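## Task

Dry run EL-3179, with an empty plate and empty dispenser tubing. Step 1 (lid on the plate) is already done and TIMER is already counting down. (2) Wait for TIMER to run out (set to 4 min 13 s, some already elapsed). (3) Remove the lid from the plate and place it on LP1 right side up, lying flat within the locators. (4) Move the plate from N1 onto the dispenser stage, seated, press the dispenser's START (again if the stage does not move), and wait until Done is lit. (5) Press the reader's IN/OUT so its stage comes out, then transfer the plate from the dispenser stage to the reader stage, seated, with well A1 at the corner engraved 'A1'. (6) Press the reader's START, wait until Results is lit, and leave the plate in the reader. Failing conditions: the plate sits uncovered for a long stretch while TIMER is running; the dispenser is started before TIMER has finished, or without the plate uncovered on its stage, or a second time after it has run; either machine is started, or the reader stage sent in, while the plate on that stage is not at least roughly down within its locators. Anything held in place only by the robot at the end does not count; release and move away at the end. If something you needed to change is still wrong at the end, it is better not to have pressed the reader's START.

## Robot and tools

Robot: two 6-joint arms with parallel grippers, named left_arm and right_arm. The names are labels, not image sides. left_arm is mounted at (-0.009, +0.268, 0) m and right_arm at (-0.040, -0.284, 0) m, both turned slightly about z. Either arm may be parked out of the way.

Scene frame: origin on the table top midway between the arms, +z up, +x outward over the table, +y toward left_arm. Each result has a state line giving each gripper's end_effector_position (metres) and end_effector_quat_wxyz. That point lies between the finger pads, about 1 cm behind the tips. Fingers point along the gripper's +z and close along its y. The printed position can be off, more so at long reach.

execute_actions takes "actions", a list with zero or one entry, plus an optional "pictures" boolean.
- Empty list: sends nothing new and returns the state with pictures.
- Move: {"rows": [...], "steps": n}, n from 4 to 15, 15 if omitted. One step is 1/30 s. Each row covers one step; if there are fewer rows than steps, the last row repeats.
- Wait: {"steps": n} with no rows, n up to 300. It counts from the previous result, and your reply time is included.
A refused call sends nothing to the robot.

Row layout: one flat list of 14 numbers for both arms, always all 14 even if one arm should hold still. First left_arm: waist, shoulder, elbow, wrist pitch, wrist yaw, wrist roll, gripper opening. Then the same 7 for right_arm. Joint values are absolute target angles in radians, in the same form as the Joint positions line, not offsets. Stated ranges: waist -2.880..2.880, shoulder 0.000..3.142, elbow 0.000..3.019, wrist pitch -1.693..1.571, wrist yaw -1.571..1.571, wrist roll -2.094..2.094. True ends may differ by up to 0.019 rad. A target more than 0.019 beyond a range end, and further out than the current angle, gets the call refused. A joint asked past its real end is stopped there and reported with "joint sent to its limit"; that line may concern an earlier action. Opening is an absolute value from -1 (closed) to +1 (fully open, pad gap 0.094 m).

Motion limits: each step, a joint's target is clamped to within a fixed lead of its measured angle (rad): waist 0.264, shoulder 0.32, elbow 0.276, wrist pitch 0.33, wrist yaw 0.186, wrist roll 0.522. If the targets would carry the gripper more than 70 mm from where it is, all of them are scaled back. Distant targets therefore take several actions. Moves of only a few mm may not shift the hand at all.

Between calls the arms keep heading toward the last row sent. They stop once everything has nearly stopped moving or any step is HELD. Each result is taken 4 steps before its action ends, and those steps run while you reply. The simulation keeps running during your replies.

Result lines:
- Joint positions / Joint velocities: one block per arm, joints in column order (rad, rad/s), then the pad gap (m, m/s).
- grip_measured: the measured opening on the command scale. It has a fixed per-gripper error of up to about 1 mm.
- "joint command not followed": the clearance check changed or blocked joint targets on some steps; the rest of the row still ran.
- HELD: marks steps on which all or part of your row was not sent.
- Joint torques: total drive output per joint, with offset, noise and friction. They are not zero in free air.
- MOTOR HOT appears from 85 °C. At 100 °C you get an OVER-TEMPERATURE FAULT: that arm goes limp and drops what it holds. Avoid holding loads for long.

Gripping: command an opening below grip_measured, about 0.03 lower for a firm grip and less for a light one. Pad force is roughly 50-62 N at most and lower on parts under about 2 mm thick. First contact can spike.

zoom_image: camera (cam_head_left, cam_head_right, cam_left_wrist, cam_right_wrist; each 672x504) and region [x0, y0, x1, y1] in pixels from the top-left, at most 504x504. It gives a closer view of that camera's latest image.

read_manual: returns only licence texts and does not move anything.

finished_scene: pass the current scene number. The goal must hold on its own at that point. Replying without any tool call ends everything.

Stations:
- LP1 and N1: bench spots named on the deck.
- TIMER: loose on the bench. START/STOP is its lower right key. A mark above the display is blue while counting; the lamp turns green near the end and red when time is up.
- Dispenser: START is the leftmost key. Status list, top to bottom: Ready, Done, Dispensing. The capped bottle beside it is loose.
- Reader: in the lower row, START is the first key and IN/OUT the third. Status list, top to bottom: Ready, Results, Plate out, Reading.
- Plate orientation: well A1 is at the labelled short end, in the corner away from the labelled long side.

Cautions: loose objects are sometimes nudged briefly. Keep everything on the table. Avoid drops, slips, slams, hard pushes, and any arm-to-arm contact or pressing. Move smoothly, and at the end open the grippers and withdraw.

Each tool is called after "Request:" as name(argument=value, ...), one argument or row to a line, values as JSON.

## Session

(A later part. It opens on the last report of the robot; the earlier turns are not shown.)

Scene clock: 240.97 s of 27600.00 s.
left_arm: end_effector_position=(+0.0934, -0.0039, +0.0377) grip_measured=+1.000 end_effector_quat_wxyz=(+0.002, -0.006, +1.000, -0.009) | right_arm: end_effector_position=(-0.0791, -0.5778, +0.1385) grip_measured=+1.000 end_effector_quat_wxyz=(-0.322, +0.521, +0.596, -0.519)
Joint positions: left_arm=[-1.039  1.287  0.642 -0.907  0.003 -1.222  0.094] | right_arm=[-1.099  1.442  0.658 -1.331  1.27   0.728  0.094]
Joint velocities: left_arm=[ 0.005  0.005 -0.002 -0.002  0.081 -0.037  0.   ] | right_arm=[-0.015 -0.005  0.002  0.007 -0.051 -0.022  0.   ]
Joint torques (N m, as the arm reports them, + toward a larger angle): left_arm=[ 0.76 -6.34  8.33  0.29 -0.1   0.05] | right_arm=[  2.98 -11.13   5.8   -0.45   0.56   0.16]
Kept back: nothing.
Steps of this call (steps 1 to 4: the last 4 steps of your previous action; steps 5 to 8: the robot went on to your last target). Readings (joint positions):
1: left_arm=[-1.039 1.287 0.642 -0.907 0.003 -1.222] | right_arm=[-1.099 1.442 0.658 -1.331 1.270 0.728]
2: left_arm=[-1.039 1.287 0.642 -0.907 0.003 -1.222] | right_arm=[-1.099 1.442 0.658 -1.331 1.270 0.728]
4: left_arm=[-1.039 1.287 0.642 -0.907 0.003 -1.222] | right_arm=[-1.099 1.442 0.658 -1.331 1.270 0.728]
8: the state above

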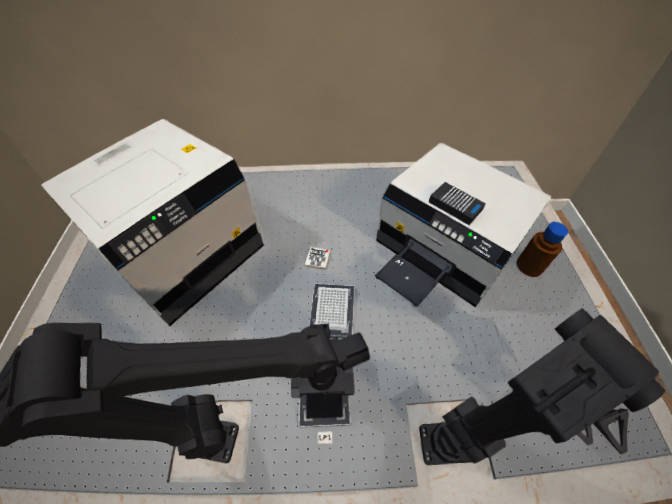

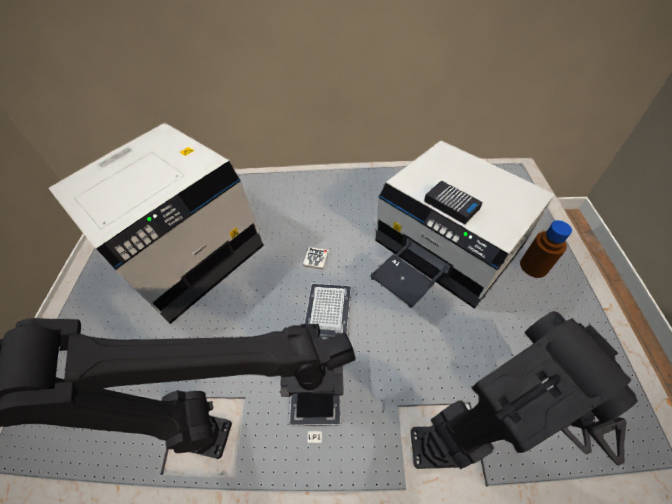

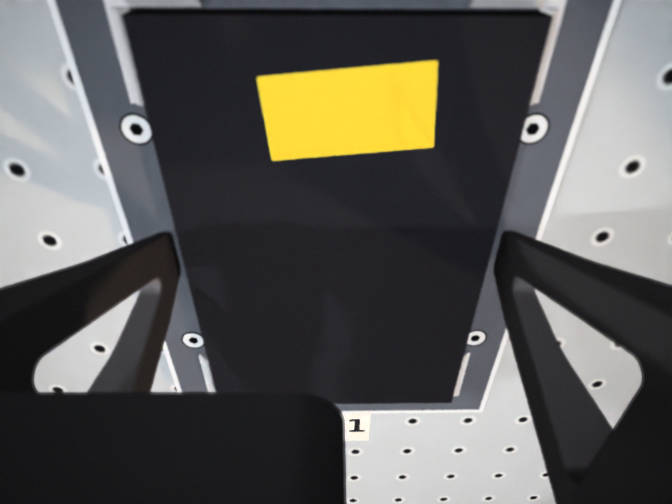

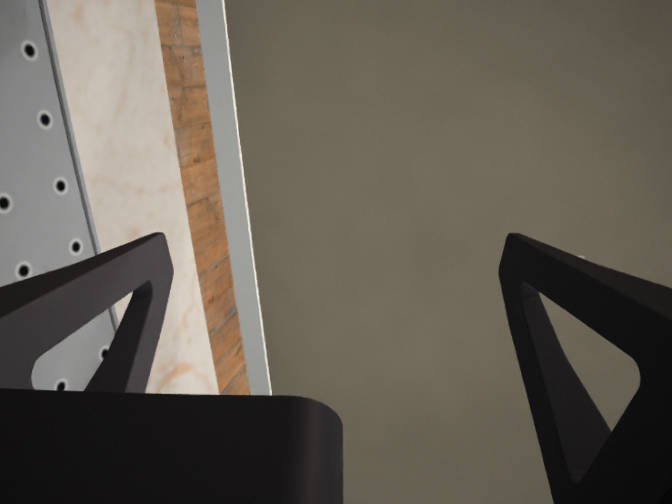

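Request:
execute_actions(
  actions=[
    {"rows":[[-1.038,1.28,0.665,-0.911,0.005,-1.221,1,-1.1,1.43,0.65,-1.331,1.27,0.728,1],[-1.038,1.27,0.68,-0.915,0.005,-1.221,1,-1.1,1.43,0.65,-1.331,1.27,0.728,1],[-1.038,1.262,0.69,-0.918,0.005,-1.221,1,-1.1,1.43,0.65,-1.331,1.27,0.728,1],[-1.038,1.258,0.692,-0.921,0.005,-1.221,1,-1.1,1.43,0.65,-1.331,1.27,0.728,1],[-1.038,1.254,0.695,-0.927,0.005,-1.221,1,-1.1,1.43,0.65,-1.331,1.27,0.728,1],[-1.038,1.249,0.699,-0.937,0.005,-1.221,1,-1.1,1.43,0.65,-1.331,1.27,0.728,1],[-1.038,1.242,0.705,-0.951,0.005,-1.221,1,-1.1,1.43,0.65,-1.331,1.27,0.728,1],[-1.038,1.233,0.712,-0.968,0.005,-1.221,1,-1.1,1.43,0.65,-1.331,1.27,0.728,1],[-1.038,1.223,0.72,-0.987,0.005,-1.221,1,-1.1,1.43,0.65,-1.331,1.27,0.728,1],[-1.038,1.213,0.728,-1.006,0.005,-1.221,1,-1.1,1.43,0.65,-1.331,1.27,0.728,1],[-1.038,1.204,0.735,-1.023,0.005,-1.221,1,-1.1,1.43,0.65,-1.331,1.27,0.728,1],[-1.038,1.196,0.741,-1.038,0.005,-1.221,1,-1.1,1.43,0.65,-1.331,1.27,0.728,1],[-1.038,1.19,0.746,-1.05,0.005,-1.221,1,-1.1,1.43,0.65,-1.331,1.27,0.728,1],[-1.038,1.186,0.75,-1.057,0.005,-1.221,1,-1.1,1.43,0.65,-1.331,1.27,0.728,1],[-1.038,1.184,0.751,-1.06,0.005,-1.221,1,-1.1,1.43,0.65,-1.331,1.27,0.728,1]],"steps":15},
  ],
)

Request:
execute_actions(
  actions=[
    {"steps":10},
  ],
  pictures=true,
)

Scene clock: 242.80 s of 27600.00 s.
left_arm: end_effector_position=(+0.0918, +0.0001, +0.0549) grip_measured=+1.000 end_effector_quat_wxyz=(-0.000, -0.006, +1.000, -0.003) | right_arm: end_effector_position=(-0.0791, -0.5778, +0.1385) grip_measured=+1.000 end_effector_quat_wxyz=(-0.322, +0.521, +0.596, -0.519)
Joint positions: left_arm=[-1.039  1.249  0.665 -0.981  0.003 -1.222  0.094] | right_arm=[-1.099  1.442  0.658 -1.331  1.27   0.728  0.094]
Joint velocities: left_arm=[-0.005 -0.317  0.188 -0.486  0.022  0.066  0.   ] | right_arm=[ 0.024 -0.015  0.002 -0.002  0.066  0.037  0.   ]
Joint torques (N m, as the arm reports them, + toward a larger angle): left_arm=[ 0.78 -8.07 13.7   0.07 -0.09  0.04] | right_arm=[  3.05 -11.15   5.8   -0.45   0.55   0.16]
Steps of this call (steps 1 to 15: the robot went on to your last target; steps 16 to 44: nothing new was sent; steps 45 to 55: the first 11 steps of this action). Readings (joint positions):
45: left_arm=[-1.039 1.287 0.642 -0.907 0.003 -1.222] | right_arm=[-1.099 1.442 0.658 -1.331 1.270 0.728]
46: left_arm=[-1.039 1.287 0.643 -0.907 0.003 -1.222] | right_arm=[-1.099 1.442 0.658 -1.331 1.270 0.728]
48: left_arm=[-1.039 1.285 0.643 -0.908 0.003 -1.222] | right_arm=[-1.099 1.442 0.658 -1.331 1.270 0.728]
52: left_arm=[-1.039 1.272 0.648 -0.934 0.003 -1.222] | right_arm=[-1.099 1.442 0.658 -1.331 1.270 0.728]
55: the state above

Scene clock: 243.13 s of 27600.00 s.
left_arm: end_effector_position=(+0.0939, -0.0053, +0.0844) grip_measured=+1.000 end_effector_quat_wxyz=(+0.006, -0.006, +1.000, -0.019) | right_arm: end_effector_position=(-0.0791, -0.5778, +0.1385) grip_measured=+1.000 end_effector_quat_wxyz=(-0.322, +0.521, +0.596, -0.519)
Joint positions: left_arm=[-1.039  1.19   0.707 -1.048  0.003 -1.222  0.094] | right_arm=[-1.099  1.442  0.658 -1.331  1.27   0.728  0.094]
Joint velocities: left_arm=[ 0.005 -0.015 -0.002 -0.037  0.066 -0.007  0.   ] | right_arm=[ 0.005 -0.005 -0.017 -0.012  0.022 -0.037  0.   ]
Joint torques (N m, as the arm reports them, + toward a larger angle): left_arm=[ 0.75 -6.49 12.78  0.07 -0.09  0.04] | right_arm=[  3.02 -11.17   5.8   -0.47   0.56   0.16]
Kept back: nothing.
Steps of this call (steps 1 to 4: the last 4 steps of your previous action; steps 5 to 10: the robot went on to your last target). Readings (joint positions):
1: left_arm=[-1.039 1.238 0.672 -0.998 0.003 -1.222] | right_arm=[-1.099 1.442 0.658 -1.331 1.270 0.728]
2: left_arm=[-1.039 1.228 0.680 -1.013 0.003 -1.222] | right_arm=[-1.099 1.442 0.658 -1.331 1.270 0.728]
4: left_arm=[-1.039 1.208 0.694 -1.035 0.003 -1.222] | right_arm=[-1.099 1.442 0.658 -1.331 1.270 0.728]
8: left_arm=[-1.039 1.190 0.707 -1.046 0.003 -1.222] | right_arm=[-1.099 1.442 0.658 -1.331 1.270 0.728]
10: the state above

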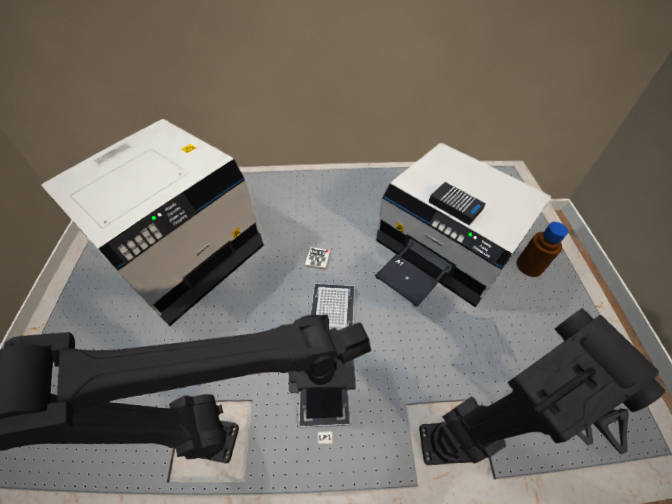

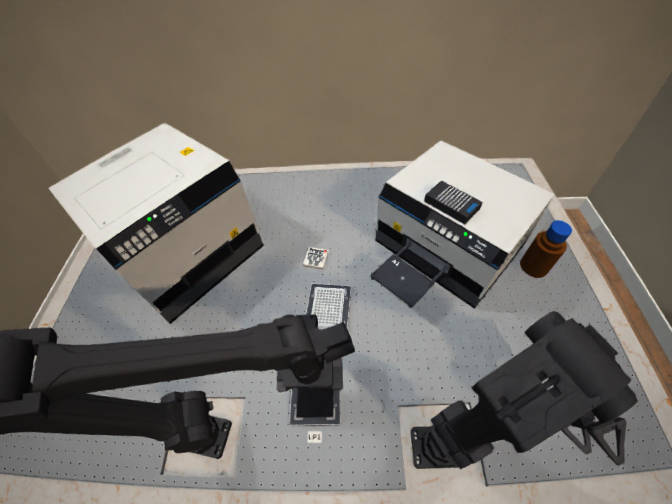

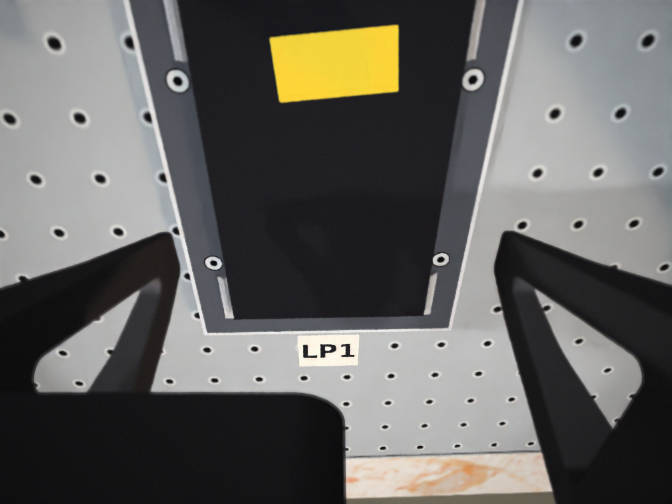

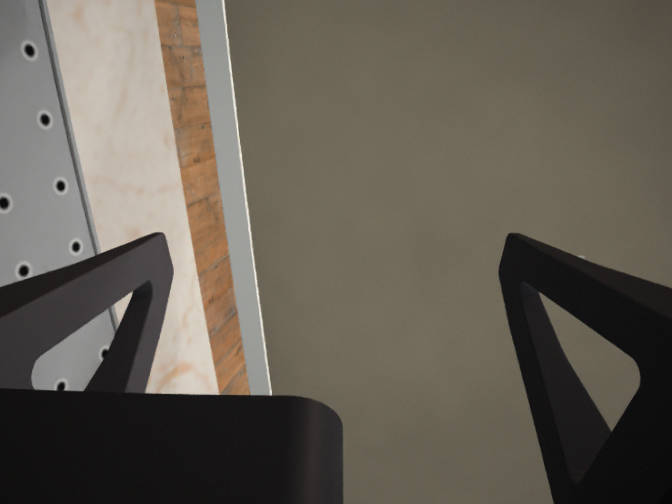

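Request:
execute_actions(
  actions=[
    {"rows":[[-1.0371,1.1848,0.7518,-1.06,0.005,-1.2199,1,-1.1,1.43,0.65,-1.331,1.27,0.728,1],[-1.0344,1.1873,0.7541,-1.0598,0.005,-1.2166,1,-1.1,1.43,0.65,-1.331,1.27,0.728,1],[-1.03,1.1914,0.7579,-1.0596,0.005,-1.2111,1,-1.1,1.43,0.65,-1.331,1.27,0.728,1],[-1.0238,1.1971,0.7632,-1.0592,0.005,-1.2034,1,-1.1,1.43,0.65,-1.331,1.27,0.728,1],[-1.016,1.2043,0.7699,-1.0588,0.005,-1.1938,1,-1.1,1.43,0.65,-1.331,1.27,0.728,1],[-1.0065,1.2131,0.778,-1.0583,0.005,-1.182,1,-1.1,1.43,0.65,-1.331,1.27,0.728,1],[-0.9955,1.2232,0.7874,-1.0576,0.005,-1.1684,1,-1.1,1.43,0.65,-1.331,1.27,0.728,1],[-0.983,1.2348,0.7982,-1.057,0.005,-1.1529,1,-1.1,1.43,0.65,-1.331,1.27,0.728,1],[-0.9692,1.2475,0.81,-1.0562,0.005,-1.1358,1,-1.1,1.43,0.65,-1.331,1.27,0.728,1],[-0.9541,1.2615,0.823,-1.0554,0.005,-1.1171,1,-1.1,1.43,0.65,-1.331,1.27,0.728,1],[-0.9378,1.2765,0.8369,-1.0545,0.005,-1.0969,1,-1.1,1.43,0.65,-1.331,1.27,0.728,1],[-0.9205,1.2925,0.8518,-1.0535,0.005,-1.0755,1,-1.1,1.43,0.65,-1.331,1.27,0.728,1],[-0.9023,1.3093,0.8673,-1.0525,0.005,-1.053,1,-1.1,1.43,0.65,-1.331,1.27,0.728,1],[-0.8834,1.3268,0.8836,-1.0514,0.005,-1.0295,1,-1.1,1.43,0.65,-1.331,1.27,0.728,1],[-0.8638,1.3448,0.9004,-1.0504,0.005,-1.0053,1,-1.1,1.43,0.65,-1.331,1.27,0.728,1]],"steps":15},
  ],
)

Request:
execute_actions(
  actions=[
    {"rows":[[-0.8438,1.3633,0.9175,-1.0493,0.005,-0.9805,1,-1.1,1.43,0.65,-1.331,1.27,0.728,1],[-0.8235,1.3821,0.9349,-1.0481,0.005,-0.9554,1,-1.1,1.43,0.65,-1.331,1.27,0.728,1],[-0.803,1.401,0.9525,-1.047,0.005,-0.93,1,-1.1,1.43,0.65,-1.331,1.27,0.728,1],[-0.7825,1.4199,0.9701,-1.0459,0.005,-0.9046,1,-1.1,1.43,0.65,-1.331,1.27,0.728,1],[-0.7622,1.4387,0.9875,-1.0447,0.005,-0.8795,1,-1.1,1.43,0.65,-1.331,1.27,0.728,1],[-0.7422,1.4572,1.0046,-1.0436,0.005,-0.8547,1,-1.1,1.43,0.65,-1.331,1.27,0.728,1],[-0.7226,1.4752,1.0214,-1.0426,0.005,-0.8305,1,-1.1,1.43,0.65,-1.331,1.27,0.728,1],[-0.7037,1.4927,1.0377,-1.0415,0.005,-0.807,1,-1.1,1.43,0.65,-1.331,1.27,0.728,1],[-0.6855,1.5095,1.0533,-1.0405,0.005,-0.7845,1,-1.1,1.43,0.65,-1.331,1.27,0.728,1],[-0.6682,1.5255,1.0681,-1.0395,0.005,-0.7631,1,-1.1,1.43,0.65,-1.331,1.27,0.728,1]],"steps":10},
  ],
  pictures=true,
)

Request:
execute_actions(
  actions=[
    {"rows":[[-0.6519,1.5405,1.082,-1.0386,0.005,-0.7429,1,-1.1,1.43,0.65,-1.331,1.27,0.728,1],[-0.6368,1.5545,1.095,-1.0378,0.005,-0.7242,1,-1.1,1.43,0.65,-1.331,1.27,0.728,1],[-0.623,1.5672,1.1068,-1.037,0.005,-0.7071,1,-1.1,1.43,0.65,-1.331,1.27,0.728,1],[-0.6105,1.5788,1.1176,-1.0364,0.005,-0.6916,1,-1.1,1.43,0.65,-1.331,1.27,0.728,1],[-0.5995,1.5889,1.127,-1.0357,0.005,-0.678,1,-1.1,1.43,0.65,-1.331,1.27,0.728,1],[-0.59,1.5977,1.1351,-1.0352,0.005,-0.6662,1,-1.1,1.43,0.65,-1.331,1.27,0.728,1],[-0.5822,1.6049,1.1418,-1.0348,0.005,-0.6566,1,-1.1,1.43,0.65,-1.331,1.27,0.728,1],[-0.576,1.6106,1.1471,-1.0344,0.005,-0.6489,1,-1.1,1.43,0.65,-1.331,1.27,0.728,1],[-0.5716,1.6147,1.1509,-1.0342,0.005,-0.6434,1,-1.1,1.43,0.65,-1.331,1.27,0.728,1],[-0.5689,1.6172,1.1532,-1.034,0.005,-0.6401,1,-1.1,1.43,0.65,-1.331,1.27,0.728,1],[-0.568,1.618,1.154,-1.034,0.005,-0.639,1,-1.1,1.43,0.65,-1.331,1.27,0.728,1]],"steps":15},
  ],
)

Request:
execute_actions(
  actions=[
    {"steps":10},
  ],
  pictures=true,
)

Scene clock: 244.63 s of 27600.00 s.
left_arm: end_effector_position=(+0.1165, -0.0152, +0.0896) grip_measured=+1.000 end_effector_quat_wxyz=(+0.007, -0.006, +1.000, -0.021) | right_arm: end_effector_position=(-0.0791, -0.5778, +0.1385) grip_measured=+1.000 end_effector_quat_wxyz=(-0.322, +0.521, +0.596, -0.519)
Joint positions: left_arm=[-0.982  1.231  0.755 -1.05   0.003 -1.164  0.094] | right_arm=[-1.099  1.442  0.658 -1.331  1.27   0.728  0.094]
Joint velocities: left_arm=[0.454 0.415 0.432 0.007 0.007 0.418 0.   ] | right_arm=[ 0.015 -0.005  0.002 -0.012  0.022 -0.081  0.   ]
Joint torques (N m, as the arm reports them, + toward a larger angle): left_arm=[ 2.3  -5.08 14.2  -0.04 -0.13  0.11] | right_arm=[  3.09 -11.18   5.79  -0.46   0.56   0.16]
Steps of this call (steps 1 to 30: the robot went on to your last target; steps 31 to 34: nothing new was sent; steps 35 to 45: the first 11 steps of this action). Readings (joint positions):
35: left_arm=[-1.039 1.190 0.707 -1.049 0.003 -1.222] | right_arm=[-1.099 1.442 0.658 -1.331 1.270 0.728]
36: left_arm=[-1.039 1.190 0.707 -1.049 0.003 -1.222] | right_arm=[-1.099 1.442 0.658 -1.331 1.270 0.728]
38: left_arm=[-1.039 1.190 0.707 -1.049 0.003 -1.221] | right_arm=[-1.099 1.442 0.658 -1.331 1.270 0.728]
42: left_arm=[-1.021 1.199 0.720 -1.050 0.003 -1.198] | right_arm=[-1.099 1.442 0.658 -1.331 1.270 0.728]
45: the state above

Scene clock: 244.97 s of 27600.00 s.
left_arm: end_effector_position=(+0.2059, -0.0393, +0.0909) grip_measured=+1.000 end_effector_quat_wxyz=(+0.008, -0.002, +1.000, -0.015) | right_arm: end_effector_position=(-0.0791, -0.5778, +0.1385) grip_measured=+1.000 end_effector_quat_wxyz=(-0.322, +0.521, +0.596, -0.519)
Joint positions: left_arm=[-0.789  1.412  0.926 -1.05   0.003 -0.963  0.094] | right_arm=[-1.099  1.442  0.658 -1.331  1.27   0.728  0.094]
Joint velocities: left_arm=[ 0.591  0.542  0.505 -0.002  0.007  0.667  0.   ] | right_arm=[-0.015 -0.005 -0.012 -0.007  0.007 -0.007  0.   ]
Joint torques (N m, as the arm reports them, + toward a larger angle): left_arm=[ 1.68 -8.73 13.25  0.53 -0.07  0.08] | right_arm=[  3.06 -11.16   5.79  -0.45   0.55   0.16]
Steps of this call (steps 1 to 4: the last 4 steps of your previous action; steps 5 to 10: the first 6 steps of this action). Readings (joint positions):
5: left_arm=[-0.891 1.317 0.838 -1.050 0.003 -1.076] | right_arm=[-1.099 1.442 0.658 -1.331 1.270 0.728]
6: left_arm=[-0.871 1.336 0.855 -1.050 0.003 -1.054] | right_arm=[-1.099 1.442 0.658 -1.331 1.270 0.728]
8: left_arm=[-0.830 1.374 0.891 -1.050 0.003 -1.010] | right_arm=[-1.099 1.442 0.658 -1.331 1.270 0.728]
10: the state above

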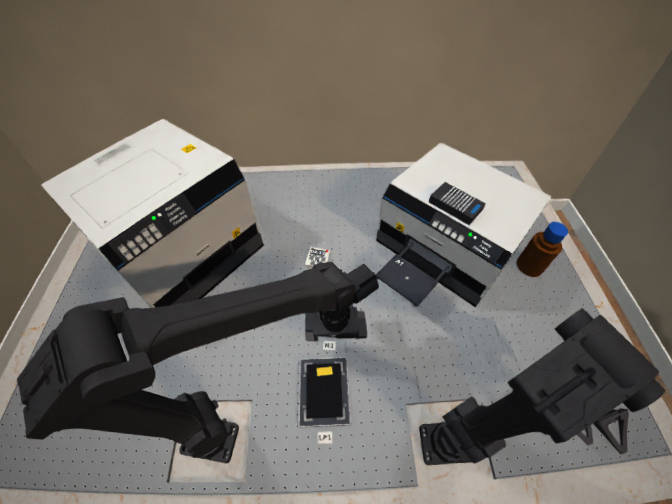

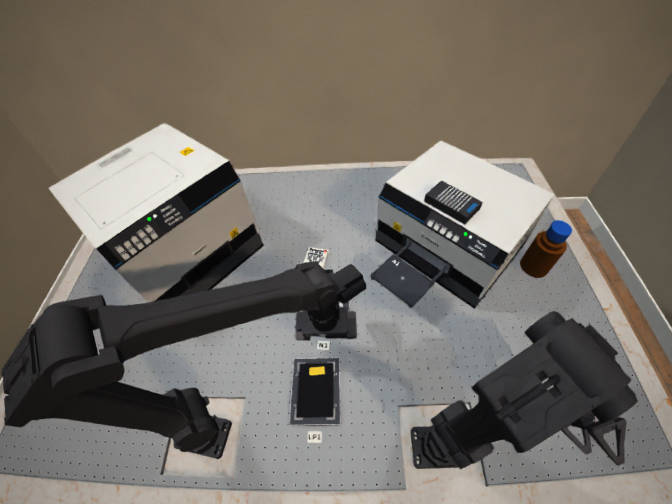

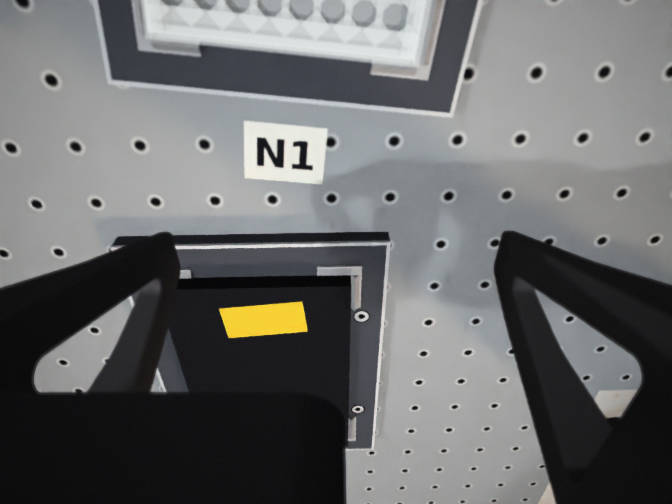

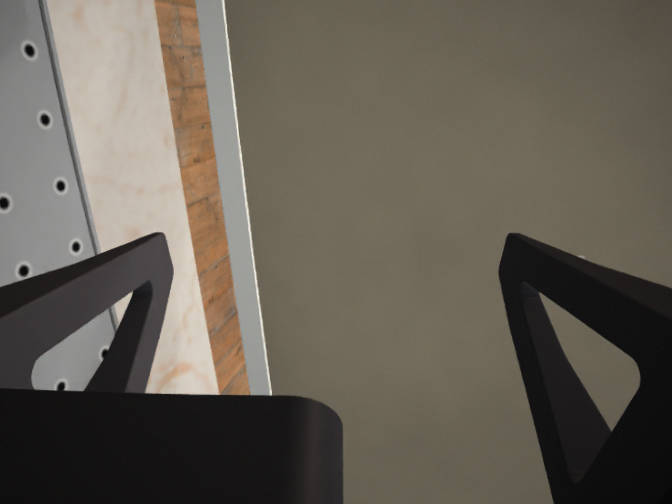

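Scene clock: 245.47 s of 27600.00 s.
left_arm: end_effector_position=(+0.3158, -0.0311, +0.0756) grip_measured=+1.000 end_effector_quat_wxyz=(+0.006, +0.029, +1.000, -0.008) | right_arm: end_effector_position=(-0.0791, -0.5778, +0.1385) grip_measured=+1.000 end_effector_quat_wxyz=(-0.322, +0.521, +0.596, -0.519)
Joint positions: left_arm=[-0.573  1.605  1.099 -1.045  0.003 -0.685  0.094] | right_arm=[-1.099  1.442  0.658 -1.331  1.27   0.728  0.094]
Joint velocities: left_arm=[0.093 0.073 0.056 0.027 0.022 0.183 0.   ] | right_arm=[ 0.015  0.005  0.002 -0.007  0.066  0.007  0.   ]
Joint torques (N m, as the arm reports them, + toward a larger angle): left_arm=[  0.87 -12.36  13.46   0.61  -0.08   0.1 ] | right_arm=[  3.01 -11.17   5.8   -0.44   0.55   0.16]
Steps of this call (steps 1 to 4: the last 4 steps of your previous action; steps 5 to 15: the first 11 steps of this action). Readings (joint positions):
5: left_arm=[-0.690 1.502 1.009 -1.050 0.003 -0.846] | right_arm=[-1.099 1.442 0.658 -1.331 1.270 0.728]
6: left_arm=[-0.673 1.518 1.023 -1.050 0.003 -0.825] | right_arm=[-1.099 1.442 0.658 -1.331 1.270 0.728]
8: left_arm=[-0.640 1.547 1.049 -1.048 0.003 -0.784] | right_arm=[-1.099 1.442 0.658 -1.331 1.270 0.728]
12: left_arm=[-0.592 1.589 1.086 -1.046 0.003 -0.717] | right_arm=[-1.099 1.442 0.658 -1.331 1.270 0.728]
15: the state above

Scene clock: 245.80 s of 27600.00 s.
left_arm: end_effector_position=(+0.3172, -0.0306, +0.0752) grip_measured=+1.000 end_effector_quat_wxyz=(+0.006, +0.044, +0.999, -0.007) | right_arm: end_effector_position=(-0.0791, -0.5778, +0.1385) grip_measured=+1.000 end_effector_quat_wxyz=(-0.322, +0.521, +0.596, -0.519)
Joint positions: left_arm=[-0.57   1.608  1.101 -1.045  0.003 -0.653  0.094] | right_arm=[-1.099  1.442  0.658 -1.331  1.27   0.728  0.094]
Joint velocities: left_arm=[-0.015 -0.015 -0.007 -0.007 -0.066 -0.037  0.   ] | right_arm=[-0.005 -0.005 -0.002 -0.002 -0.007 -0.022  0.   ]
Joint torques (N m, as the arm reports them, + toward a larger angle): left_arm=[  1.1  -11.88  13.6    0.69  -0.07   0.12] | right_arm=[  3.01 -11.14   5.81  -0.46   0.56   0.16]
Kept back: nothing.
Steps of this call (steps 1 to 4: the last 4 steps of your previous action; steps 5 to 10: the robot went on to your last target). Readings (joint positions):
1: left_arm=[-0.571 1.607 1.100 -1.045 0.003 -0.678] | right_arm=[-1.099 1.442 0.658 -1.331 1.270 0.728]
2: left_arm=[-0.570 1.608 1.101 -1.045 0.003 -0.672] | right_arm=[-1.099 1.442 0.658 -1.331 1.270 0.728]
4: left_arm=[-0.570 1.608 1.101 -1.045 0.003 -0.664] | right_arm=[-1.099 1.442 0.658 -1.331 1.270 0.728]
8: left_arm=[-0.570 1.608 1.101 -1.045 0.003 -0.655] | right_arm=[-1.099 1.442 0.658 -1.331 1.270 0.728]
10: the state above

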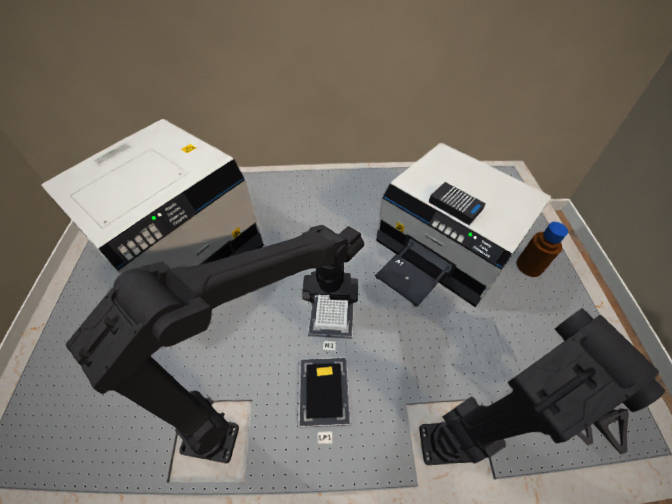

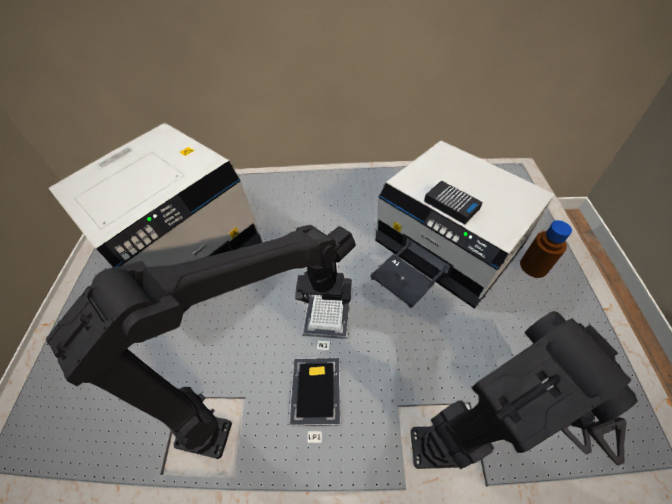

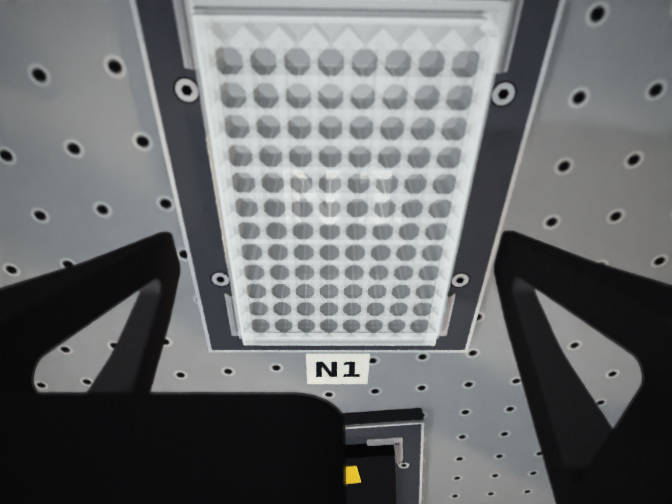

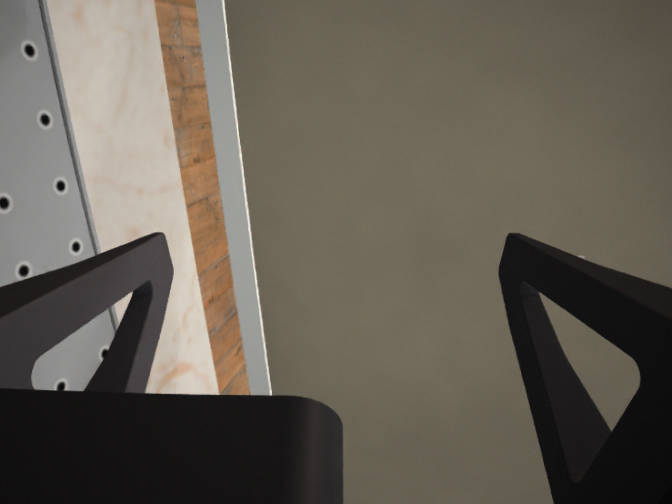

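Request:
zoom_image(
  camera="cam_left_wrist",
  region=[335, 400, 445, 504],
)

Request:
zoom_image(
  camera="cam_head_left",
  region=[285, 350, 365, 435],
)

Request:
zoom_image(
  camera="cam_left_wrist",
  region=[150, 0, 550, 120],
)

Request:
zoom_image(
  camera="cam_left_wrist",
  region=[160, 60, 300, 360],
)

Region (335, 400, 445, 504) of cam_left_wrist's 672x504 image, scaled by 4.582, with more detail than that image has; it fills the top 477 rows of this view, and the rest is white.

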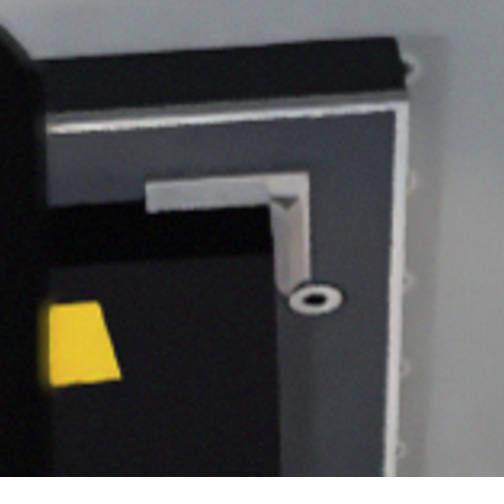

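Region (285, 350, 365, 435) of cam_head_left's 672x504 image, scaled by 5.929, with more detail than that image has; it fills the left 474 columns of this view, and the rest is white.

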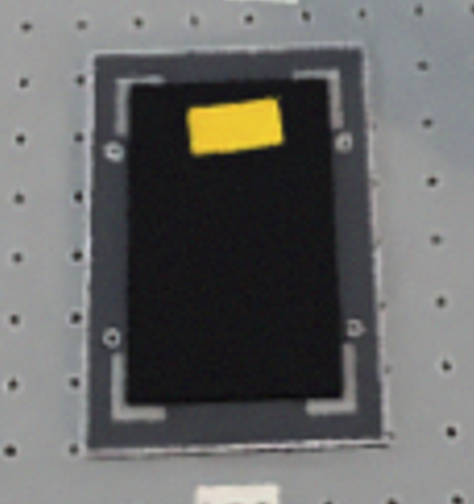

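Region (150, 0, 550, 120) of cam_left_wrist's 672x504 image, scaled by 1.260, with more detail than that image has; it fills the top 151 rows of this view, and the rest is white.

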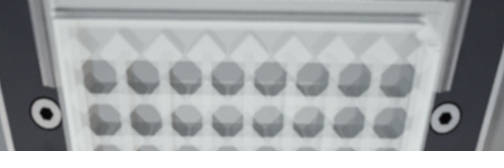

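Region (160, 60, 300, 360) of cam_left_wrist's 672x504 image, scaled by 1.680, with more detail than that image has; it fills the left 235 columns of this view, and the rest is white.

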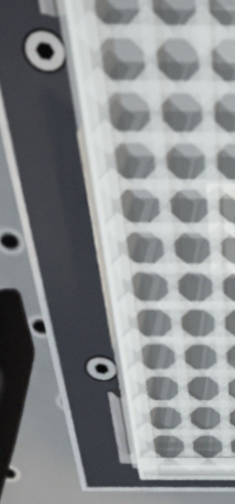

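Request:
execute_actions(
  actions=[
    {"rows":[[-0.574,1.618,1.135,-1.034,0.005,-0.639,1,-1.1,1.43,0.65,-1.331,1.27,0.728,1],[-0.579,1.618,1.118,-1.034,0.005,-0.639,1,-1.1,1.43,0.65,-1.331,1.27,0.728,1],[-0.582,1.619,1.104,-1.033,0.005,-0.639,1,-1.1,1.43,0.65,-1.331,1.27,0.728,1],[-0.584,1.620,1.098,-1.032,0.005,-0.639,1,-1.1,1.43,0.65,-1.331,1.27,0.728,1],[-0.586,1.621,1.096,-1.029,0.005,-0.639,1,-1.1,1.43,0.65,-1.331,1.27,0.728,1],[-0.587,1.623,1.095,-1.025,0.005,-0.639,1,-1.1,1.43,0.65,-1.331,1.27,0.728,1],[-0.588,1.626,1.093,-1.02,0.005,-0.639,1,-1.1,1.43,0.65,-1.331,1.27,0.728,1],[-0.588,1.629,1.091,-1.014,0.005,-0.639,1,-1.1,1.43,0.65,-1.331,1.27,0.728,1],[-0.588,1.633,1.088,-1.007,0.005,-0.639,1,-1.1,1.43,0.65,-1.331,1.27,0.728,1],[-0.588,1.637,1.085,-0.999,0.005,-0.639,1,-1.1,1.43,0.65,-1.331,1.27,0.728,1],[-0.588,1.641,1.082,-0.991,0.005,-0.639,1,-1.1,1.43,0.65,-1.331,1.27,0.728,1],[-0.588,1.645,1.079,-0.983,0.005,-0.639,1,-1.1,1.43,0.65,-1.331,1.27,0.728,1],[-0.588,1.649,1.076,-0.975,0.005,-0.639,1,-1.1,1.43,0.65,-1.331,1.27,0.728,1],[-0.588,1.653,1.073,-0.968,0.005,-0.639,1,-1.1,1.43,0.65,-1.331,1.27,0.728,1],[-0.588,1.656,1.07,-0.962,0.005,-0.639,1,-1.1,1.43,0.65,-1.331,1.27,0.728,1]],"steps":15},
  ],
)

Request:
execute_actions(
  actions=[
    {"rows":[[-0.588,1.658,1.068,-0.957,0.005,-0.639,1,-1.1,1.43,0.65,-1.331,1.27,0.728,1],[-0.588,1.66,1.067,-0.953,0.005,-0.639,1,-1.1,1.43,0.65,-1.331,1.27,0.728,1],[-0.588,1.661,1.066,-0.951,0.005,-0.639,1,-1.1,1.43,0.65,-1.331,1.27,0.728,1],[-0.588,1.662,1.065,-0.949,0.005,-0.639,1,-1.1,1.43,0.65,-1.331,1.27,0.728,1]],"steps":10},
  ],
)

Request:
execute_actions(
  actions=[
    {"steps":10},
  ],
  pictures=true,
)

Scene clock: 247.17 s of 27600.00 s.
left_arm: end_effector_position=(+0.3167, -0.0336, +0.0698) grip_measured=+1.000 end_effector_quat_wxyz=(+0.011, +0.048, +0.999, -0.011) | right_arm: end_effector_position=(-0.0791, -0.5778, +0.1385) grip_measured=+1.000 end_effector_quat_wxyz=(-0.322, +0.521, +0.596, -0.519)
Joint positions: left_arm=[-0.576  1.612  1.09  -1.017  0.003 -0.649  0.094] | right_arm=[-1.099  1.442  0.658 -1.331  1.27   0.728  0.094]
Joint velocities: left_arm=[-0.024  0.063 -0.071  0.198  0.022 -0.007  0.   ] | right_arm=[-0.005 -0.005  0.002 -0.007  0.051  0.007  0.   ]
Joint torques (N m, as the arm reports them, + toward a larger angle): left_arm=[ -0.33 -10.58   8.49   0.74  -0.06   0.12] | right_arm=[  3.01 -11.11   5.79  -0.45   0.55   0.16]
Steps of this call (steps 1 to 30: the robot went on to your last target; steps 31 to 41: the first 11 steps of this action). Readings (joint positions):
31: left_arm=[-0.570 1.608 1.101 -1.045 0.003 -0.649] | right_arm=[-1.099 1.442 0.658 -1.331 1.270 0.728]
32: left_arm=[-0.570 1.608 1.101 -1.045 0.003 -0.649] | right_arm=[-1.099 1.442 0.658 -1.331 1.270 0.728]
34: left_arm=[-0.570 1.608 1.101 -1.045 0.003 -0.649] | right_arm=[-1.099 1.442 0.658 -1.331 1.270 0.728]
38: left_arm=[-0.573 1.608 1.097 -1.035 0.003 -0.649] | right_arm=[-1.099 1.442 0.658 -1.331 1.270 0.728]
41: the state above

Scene clock: 247.50 s of 27600.00 s.
left_arm: end_effector_position=(+0.3155, -0.0329, +0.0450) grip_measured=+1.000 end_effector_quat_wxyz=(+0.006, +0.049, +0.999, -0.007) | right_arm: end_effector_position=(-0.0791, -0.5778, +0.1385) grip_measured=+1.000 end_effector_quat_wxyz=(-0.322, +0.521, +0.596, -0.519)
Joint positions: left_arm=[-0.577  1.652  1.064 -0.964  0.003 -0.649  0.094] | right_arm=[-1.099  1.442  0.658 -1.331  1.27   0.728  0.094]
Joint velocities: left_arm=[-0.015  0.044 -0.037  0.017  0.007  0.066  0.   ] | right_arm=[-0.005 -0.005 -0.017 -0.012  0.037  0.022  0.   ]
Joint torques (N m, as the arm reports them, + toward a larger angle): left_arm=[  0.   -12.78   8.71   0.78  -0.08   0.12] | right_arm=[  2.97 -11.11   5.79  -0.46   0.56   0.16]
Steps of this call (steps 1 to 4: the last 4 steps of your previous action; steps 5 to 10: the first 6 steps of this action). Readings (joint positions):
5: left_arm=[-0.577 1.633 1.075 -0.981 0.003 -0.649] | right_arm=[-1.099 1.442 0.658 -1.331 1.270 0.728]
6: left_arm=[-0.577 1.638 1.072 -0.976 0.003 -0.649] | right_arm=[-1.099 1.442 0.658 -1.331 1.270 0.728]
8: left_arm=[-0.577 1.647 1.067 -0.968 0.003 -0.649] | right_arm=[-1.099 1.442 0.658 -1.331 1.270 0.728]
10: the state above

Scene clock: 247.83 s of 27600.00 s.
left_arm: end_effector_position=(+0.3156, -0.0330, +0.0442) grip_measured=+1.000 end_effector_quat_wxyz=(+0.006, +0.049, +0.999, -0.007) | right_arm: end_effector_position=(-0.0791, -0.5778, +0.1385) grip_measured=+1.000 end_effector_quat_wxyz=(-0.322, +0.521, +0.596, -0.519)
Joint positions: left_arm=[-0.577  1.653  1.063 -0.962  0.003 -0.649  0.094] | right_arm=[-1.099  1.442  0.658 -1.331  1.27   0.728  0.094]
Joint velocities: left_arm=[-0.024 -0.015 -0.007  0.012 -0.022 -0.022  0.   ] | right_arm=[-0.015 -0.015  0.007 -0.012 -0.007 -0.125  0.   ]
Joint torques (N m, as the arm reports them, + toward a larger angle): left_arm=[ -0.03 -12.26   8.6    0.78  -0.07   0.13] | right_arm=[  3.02 -11.13   5.78  -0.47   0.56   0.16]
Kept back: nothing.
Steps of this call (steps 1 to 4: the last 4 steps of your previous action; steps 5 to 10: the robot went on to your last target). Readings (joint positions):
1: left_arm=[-0.577 1.653 1.063 -0.964 0.003 -0.649] | right_arm=[-1.099 1.442 0.658 -1.331 1.270 0.728]
2: left_arm=[-0.577 1.653 1.063 -0.964 0.003 -0.649] | right_arm=[-1.099 1.442 0.658 -1.331 1.270 0.728]
4: left_arm=[-0.577 1.653 1.063 -0.963 0.003 -0.649] | right_arm=[-1.099 1.442 0.658 -1.331 1.270 0.728]
8: left_arm=[-0.577 1.653 1.063 -0.962 0.003 -0.649] | right_arm=[-1.099 1.442 0.658 -1.331 1.270 0.728]
10: the state above

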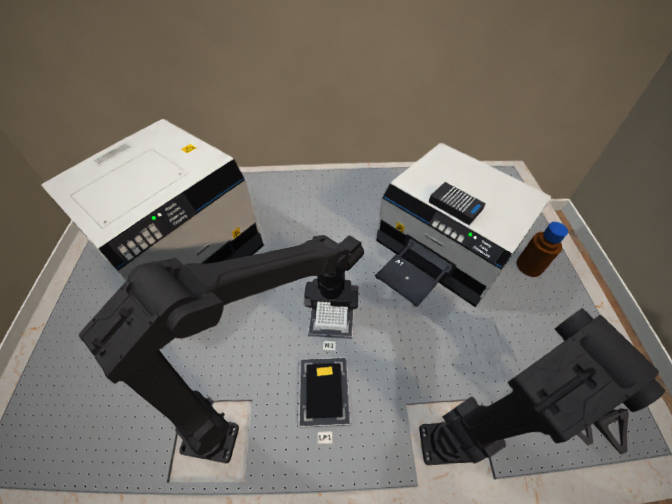

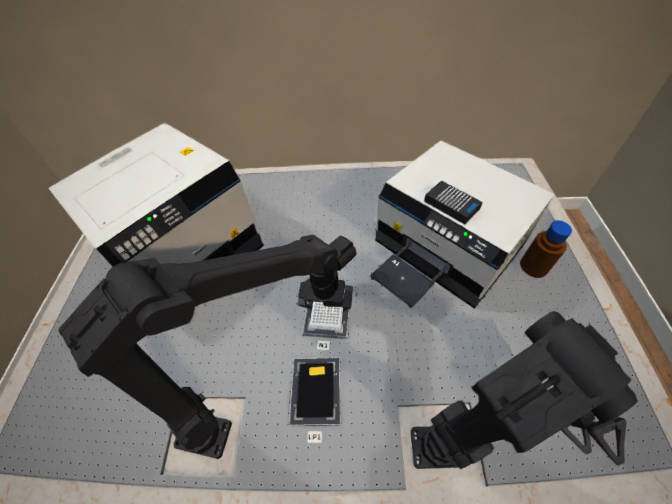

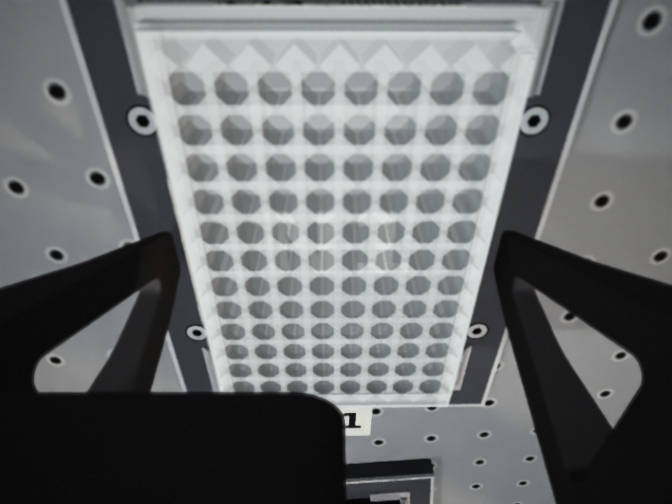

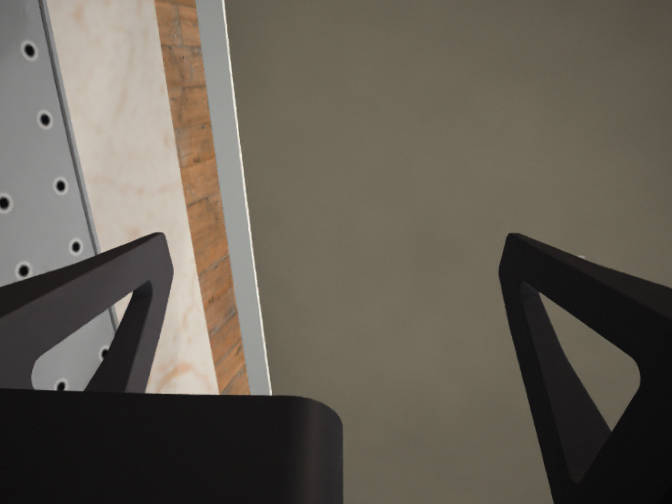

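Request:
execute_actions(
  actions=[
    {"rows":[[-0.585,1.66,1.068,-0.953,0.005,-0.642,0.95,-1.1,1.43,0.65,-1.331,1.27,0.728,1],[-0.582,1.658,1.07,-0.957,0.005,-0.645,0.9,-1.1,1.43,0.65,-1.331,1.27,0.728,1],[-0.58,1.656,1.07,-0.96,0.005,-0.648,0.85,-1.1,1.43,0.65,-1.331,1.27,0.728,1],[-0.578,1.656,1.07,-0.961,0.005,-0.649,0.81,-1.1,1.43,0.65,-1.331,1.27,0.728,1],[-0.578,1.656,1.07,-0.961,0.005,-0.649,0.78,-1.1,1.43,0.65,-1.331,1.27,0.728,1],[-0.578,1.656,1.07,-0.961,0.005,-0.649,0.76,-1.1,1.43,0.65,-1.331,1.27,0.728,1],[-0.578,1.656,1.07,-0.961,0.005,-0.649,0.74,-1.1,1.43,0.65,-1.331,1.27,0.728,1],[-0.578,1.656,1.07,-0.961,0.005,-0.649,0.725,-1.1,1.43,0.65,-1.331,1.27,0.728,1],[-0.578,1.656,1.07,-0.961,0.005,-0.649,0.71,-1.1,1.43,0.65,-1.331,1.27,0.728,1],[-0.578,1.656,1.07,-0.961,0.005,-0.649,0.70,-1.1,1.43,0.65,-1.331,1.27,0.728,1],[-0.578,1.656,1.07,-0.961,0.005,-0.649,0.69,-1.1,1.43,0.65,-1.331,1.27,0.728,1],[-0.578,1.656,1.07,-0.961,0.005,-0.649,0.68,-1.1,1.43,0.65,-1.331,1.27,0.728,1]],"steps":15},
  ],
)

Request:
execute_actions(
  actions=[
    {"steps":8},
  ],
  pictures=true,
)

Scene clock: 248.80 s of 27600.00 s.
left_arm: end_effector_position=(+0.3155, -0.0331, +0.0442) grip_measured=+0.760 end_effector_quat_wxyz=(+0.006, +0.049, +0.999, -0.008) | right_arm: end_effector_position=(-0.0791, -0.5778, +0.1385) grip_measured=+1.000 end_effector_quat_wxyz=(-0.322, +0.521, +0.596, -0.519)
Joint positions: left_arm=[-0.577  1.653  1.063 -0.962  0.004 -0.649  0.083] | right_arm=[-1.099  1.442  0.658 -1.331  1.27   0.728  0.094]
Joint velocities: left_arm=[-0.024 -0.005 -0.002  0.002 -0.037  0.095 -0.001] | right_arm=[ 0.005 -0.005 -0.012 -0.007 -0.007 -0.051  0.   ]
Joint torques (N m, as the arm reports them, + toward a larger angle): left_arm=[  1.07 -12.71   8.93   0.34  -0.1    0.04] | right_arm=[  3.02 -11.11   5.78  -0.48   0.56   0.16]
Steps of this call (steps 1 to 15: the robot went on to your last target; steps 16 to 18: nothing new was sent; steps 19 to 29: the first 11 steps of this action). Readings (joint positions):
19: left_arm=[-0.577 1.653 1.063 -0.962 0.003 -0.649] | right_arm=[-1.099 1.442 0.658 -1.331 1.270 0.728]
20: left_arm=[-0.577 1.653 1.063 -0.962 0.003 -0.649] | right_arm=[-1.099 1.442 0.658 -1.331 1.270 0.728]
22: left_arm=[-0.577 1.653 1.063 -0.962 0.004 -0.649] | right_arm=[-1.099 1.442 0.658 -1.331 1.270 0.728]
26: left_arm=[-0.577 1.653 1.063 -0.962 0.004 -0.649] | right_arm=[-1.099 1.442 0.658 -1.331 1.270 0.728]
29: the state above

Scene clock: 249.07 s of 27600.00 s.
left_arm: end_effector_position=(+0.3155, -0.0331, +0.0442) grip_measured=+0.760 end_effector_quat_wxyz=(+0.006, +0.049, +0.999, -0.008) | right_arm: end_effector_position=(-0.0791, -0.5778, +0.1385) grip_measured=+1.000 end_effector_quat_wxyz=(-0.322, +0.521, +0.596, -0.519)
Joint positions: left_arm=[-0.577  1.653  1.063 -0.962  0.004 -0.649  0.083] | right_arm=[-1.099  1.442  0.658 -1.331  1.27   0.728  0.094]
Joint velocities: left_arm=[ 0.005  0.005 -0.002  0.017 -0.022 -0.007 -0.   ] | right_arm=[-0.005 -0.005 -0.017 -0.007  0.022  0.007  0.   ]
Joint torques (N m, as the arm reports them, + toward a larger angle): left_arm=[  0.74 -12.67   8.99   0.32  -0.09   0.03] | right_arm=[  2.95 -11.16   5.79  -0.44   0.56   0.16]
Kept back: nothing.
Steps of this call (steps 1 to 4: the last 4 steps of your previous action; steps 5 to 8: the robot went on to your last target). Readings (joint positions):
1: left_arm=[-0.577 1.653 1.063 -0.962 0.004 -0.649] | right_arm=[-1.099 1.442 0.658 -1.331 1.270 0.728]
2: left_arm=[-0.577 1.653 1.063 -0.962 0.004 -0.649] | right_arm=[-1.099 1.442 0.658 -1.331 1.270 0.728]
4: left_arm=[-0.577 1.653 1.063 -0.962 0.004 -0.649] | right_arm=[-1.099 1.442 0.658 -1.331 1.270 0.728]
8: the state above

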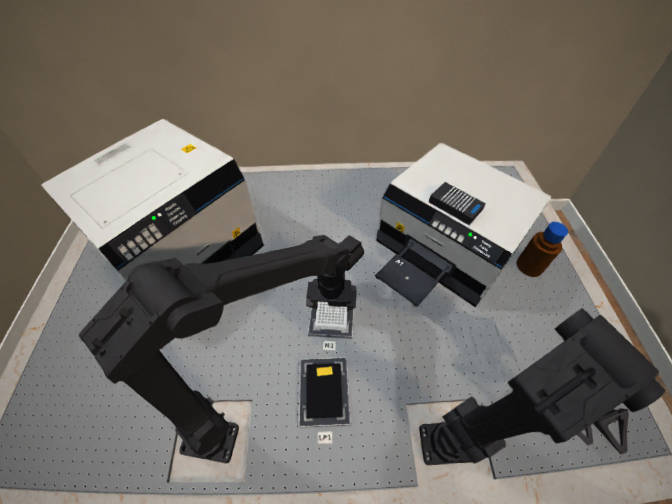

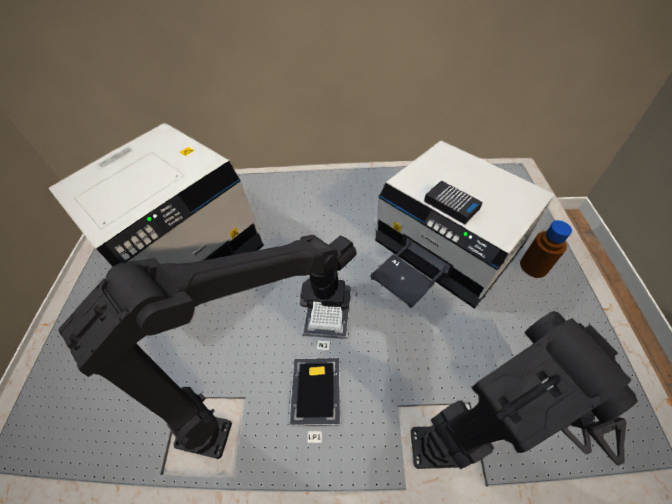

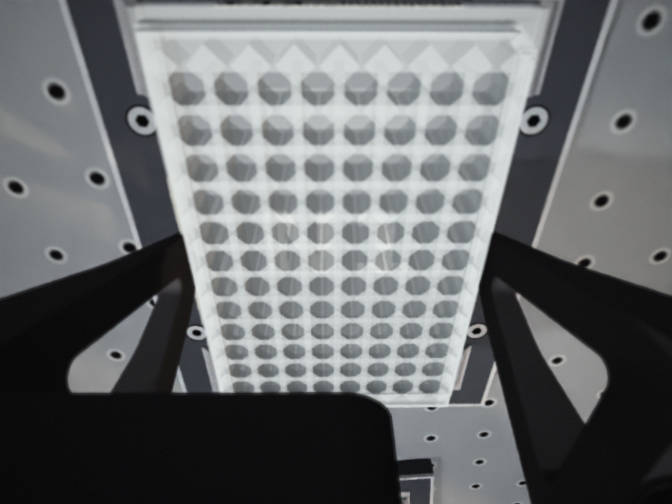

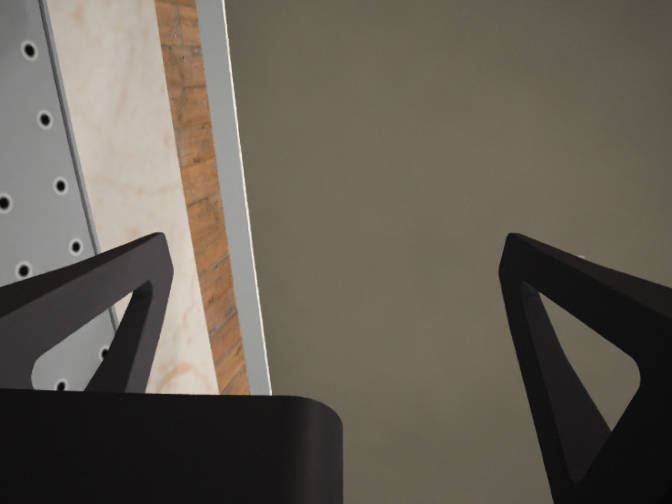

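Request:
zoom_image(
  camera="cam_left_wrist",
  region=[110, 0, 250, 100],
)

Request:
zoom_image(
  camera="cam_left_wrist",
  region=[140, 180, 240, 320],
)

Request:
zoom_image(
  camera="cam_left_wrist",
  region=[435, 180, 535, 320],
)

Request:
zoom_image(
  camera="cam_head_left",
  region=[295, 285, 370, 345],
)

Region (110, 0, 250, 100) of cam_left_wrist's 672x504 image, scaled by 3.600, with more detail than that image has; it fills the top 360 rows of this view, and the rest is white.

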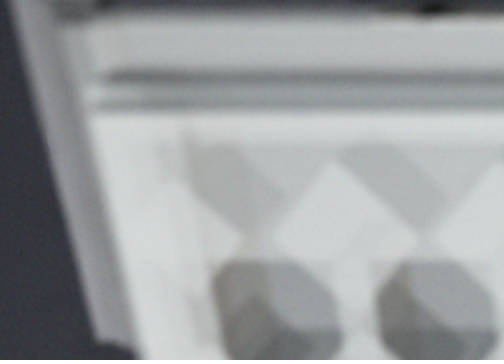

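Region (140, 180, 240, 320) of cam_left_wrist's 672x504 image, scaled by 3.600, with more detail than that image has; it fills the left 360 columns of this view, and the rest is white.

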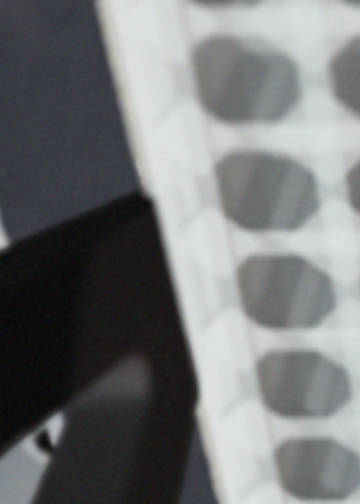

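Region (435, 180, 535, 320) of cam_left_wrist's 672x504 image, scaled by 3.600, with more detail than that image has; it fills the left 360 columns of this view, and the rest is white.

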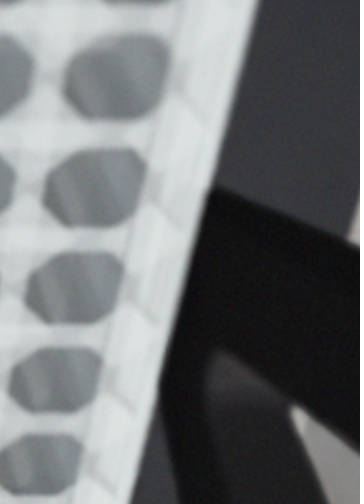

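Region (295, 285, 370, 345) of cam_head_left's 672x504 image, scaled by 6.720, with more detail than that image has; it fills the top 403 rows of this view, and the rest is white.

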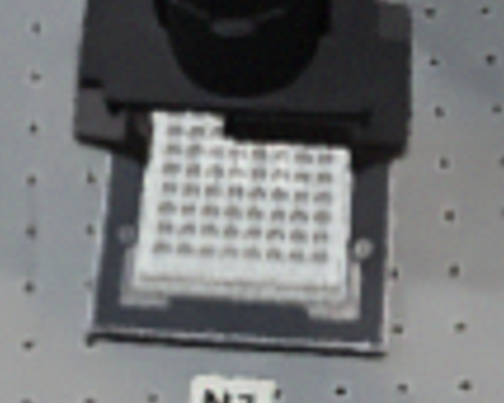

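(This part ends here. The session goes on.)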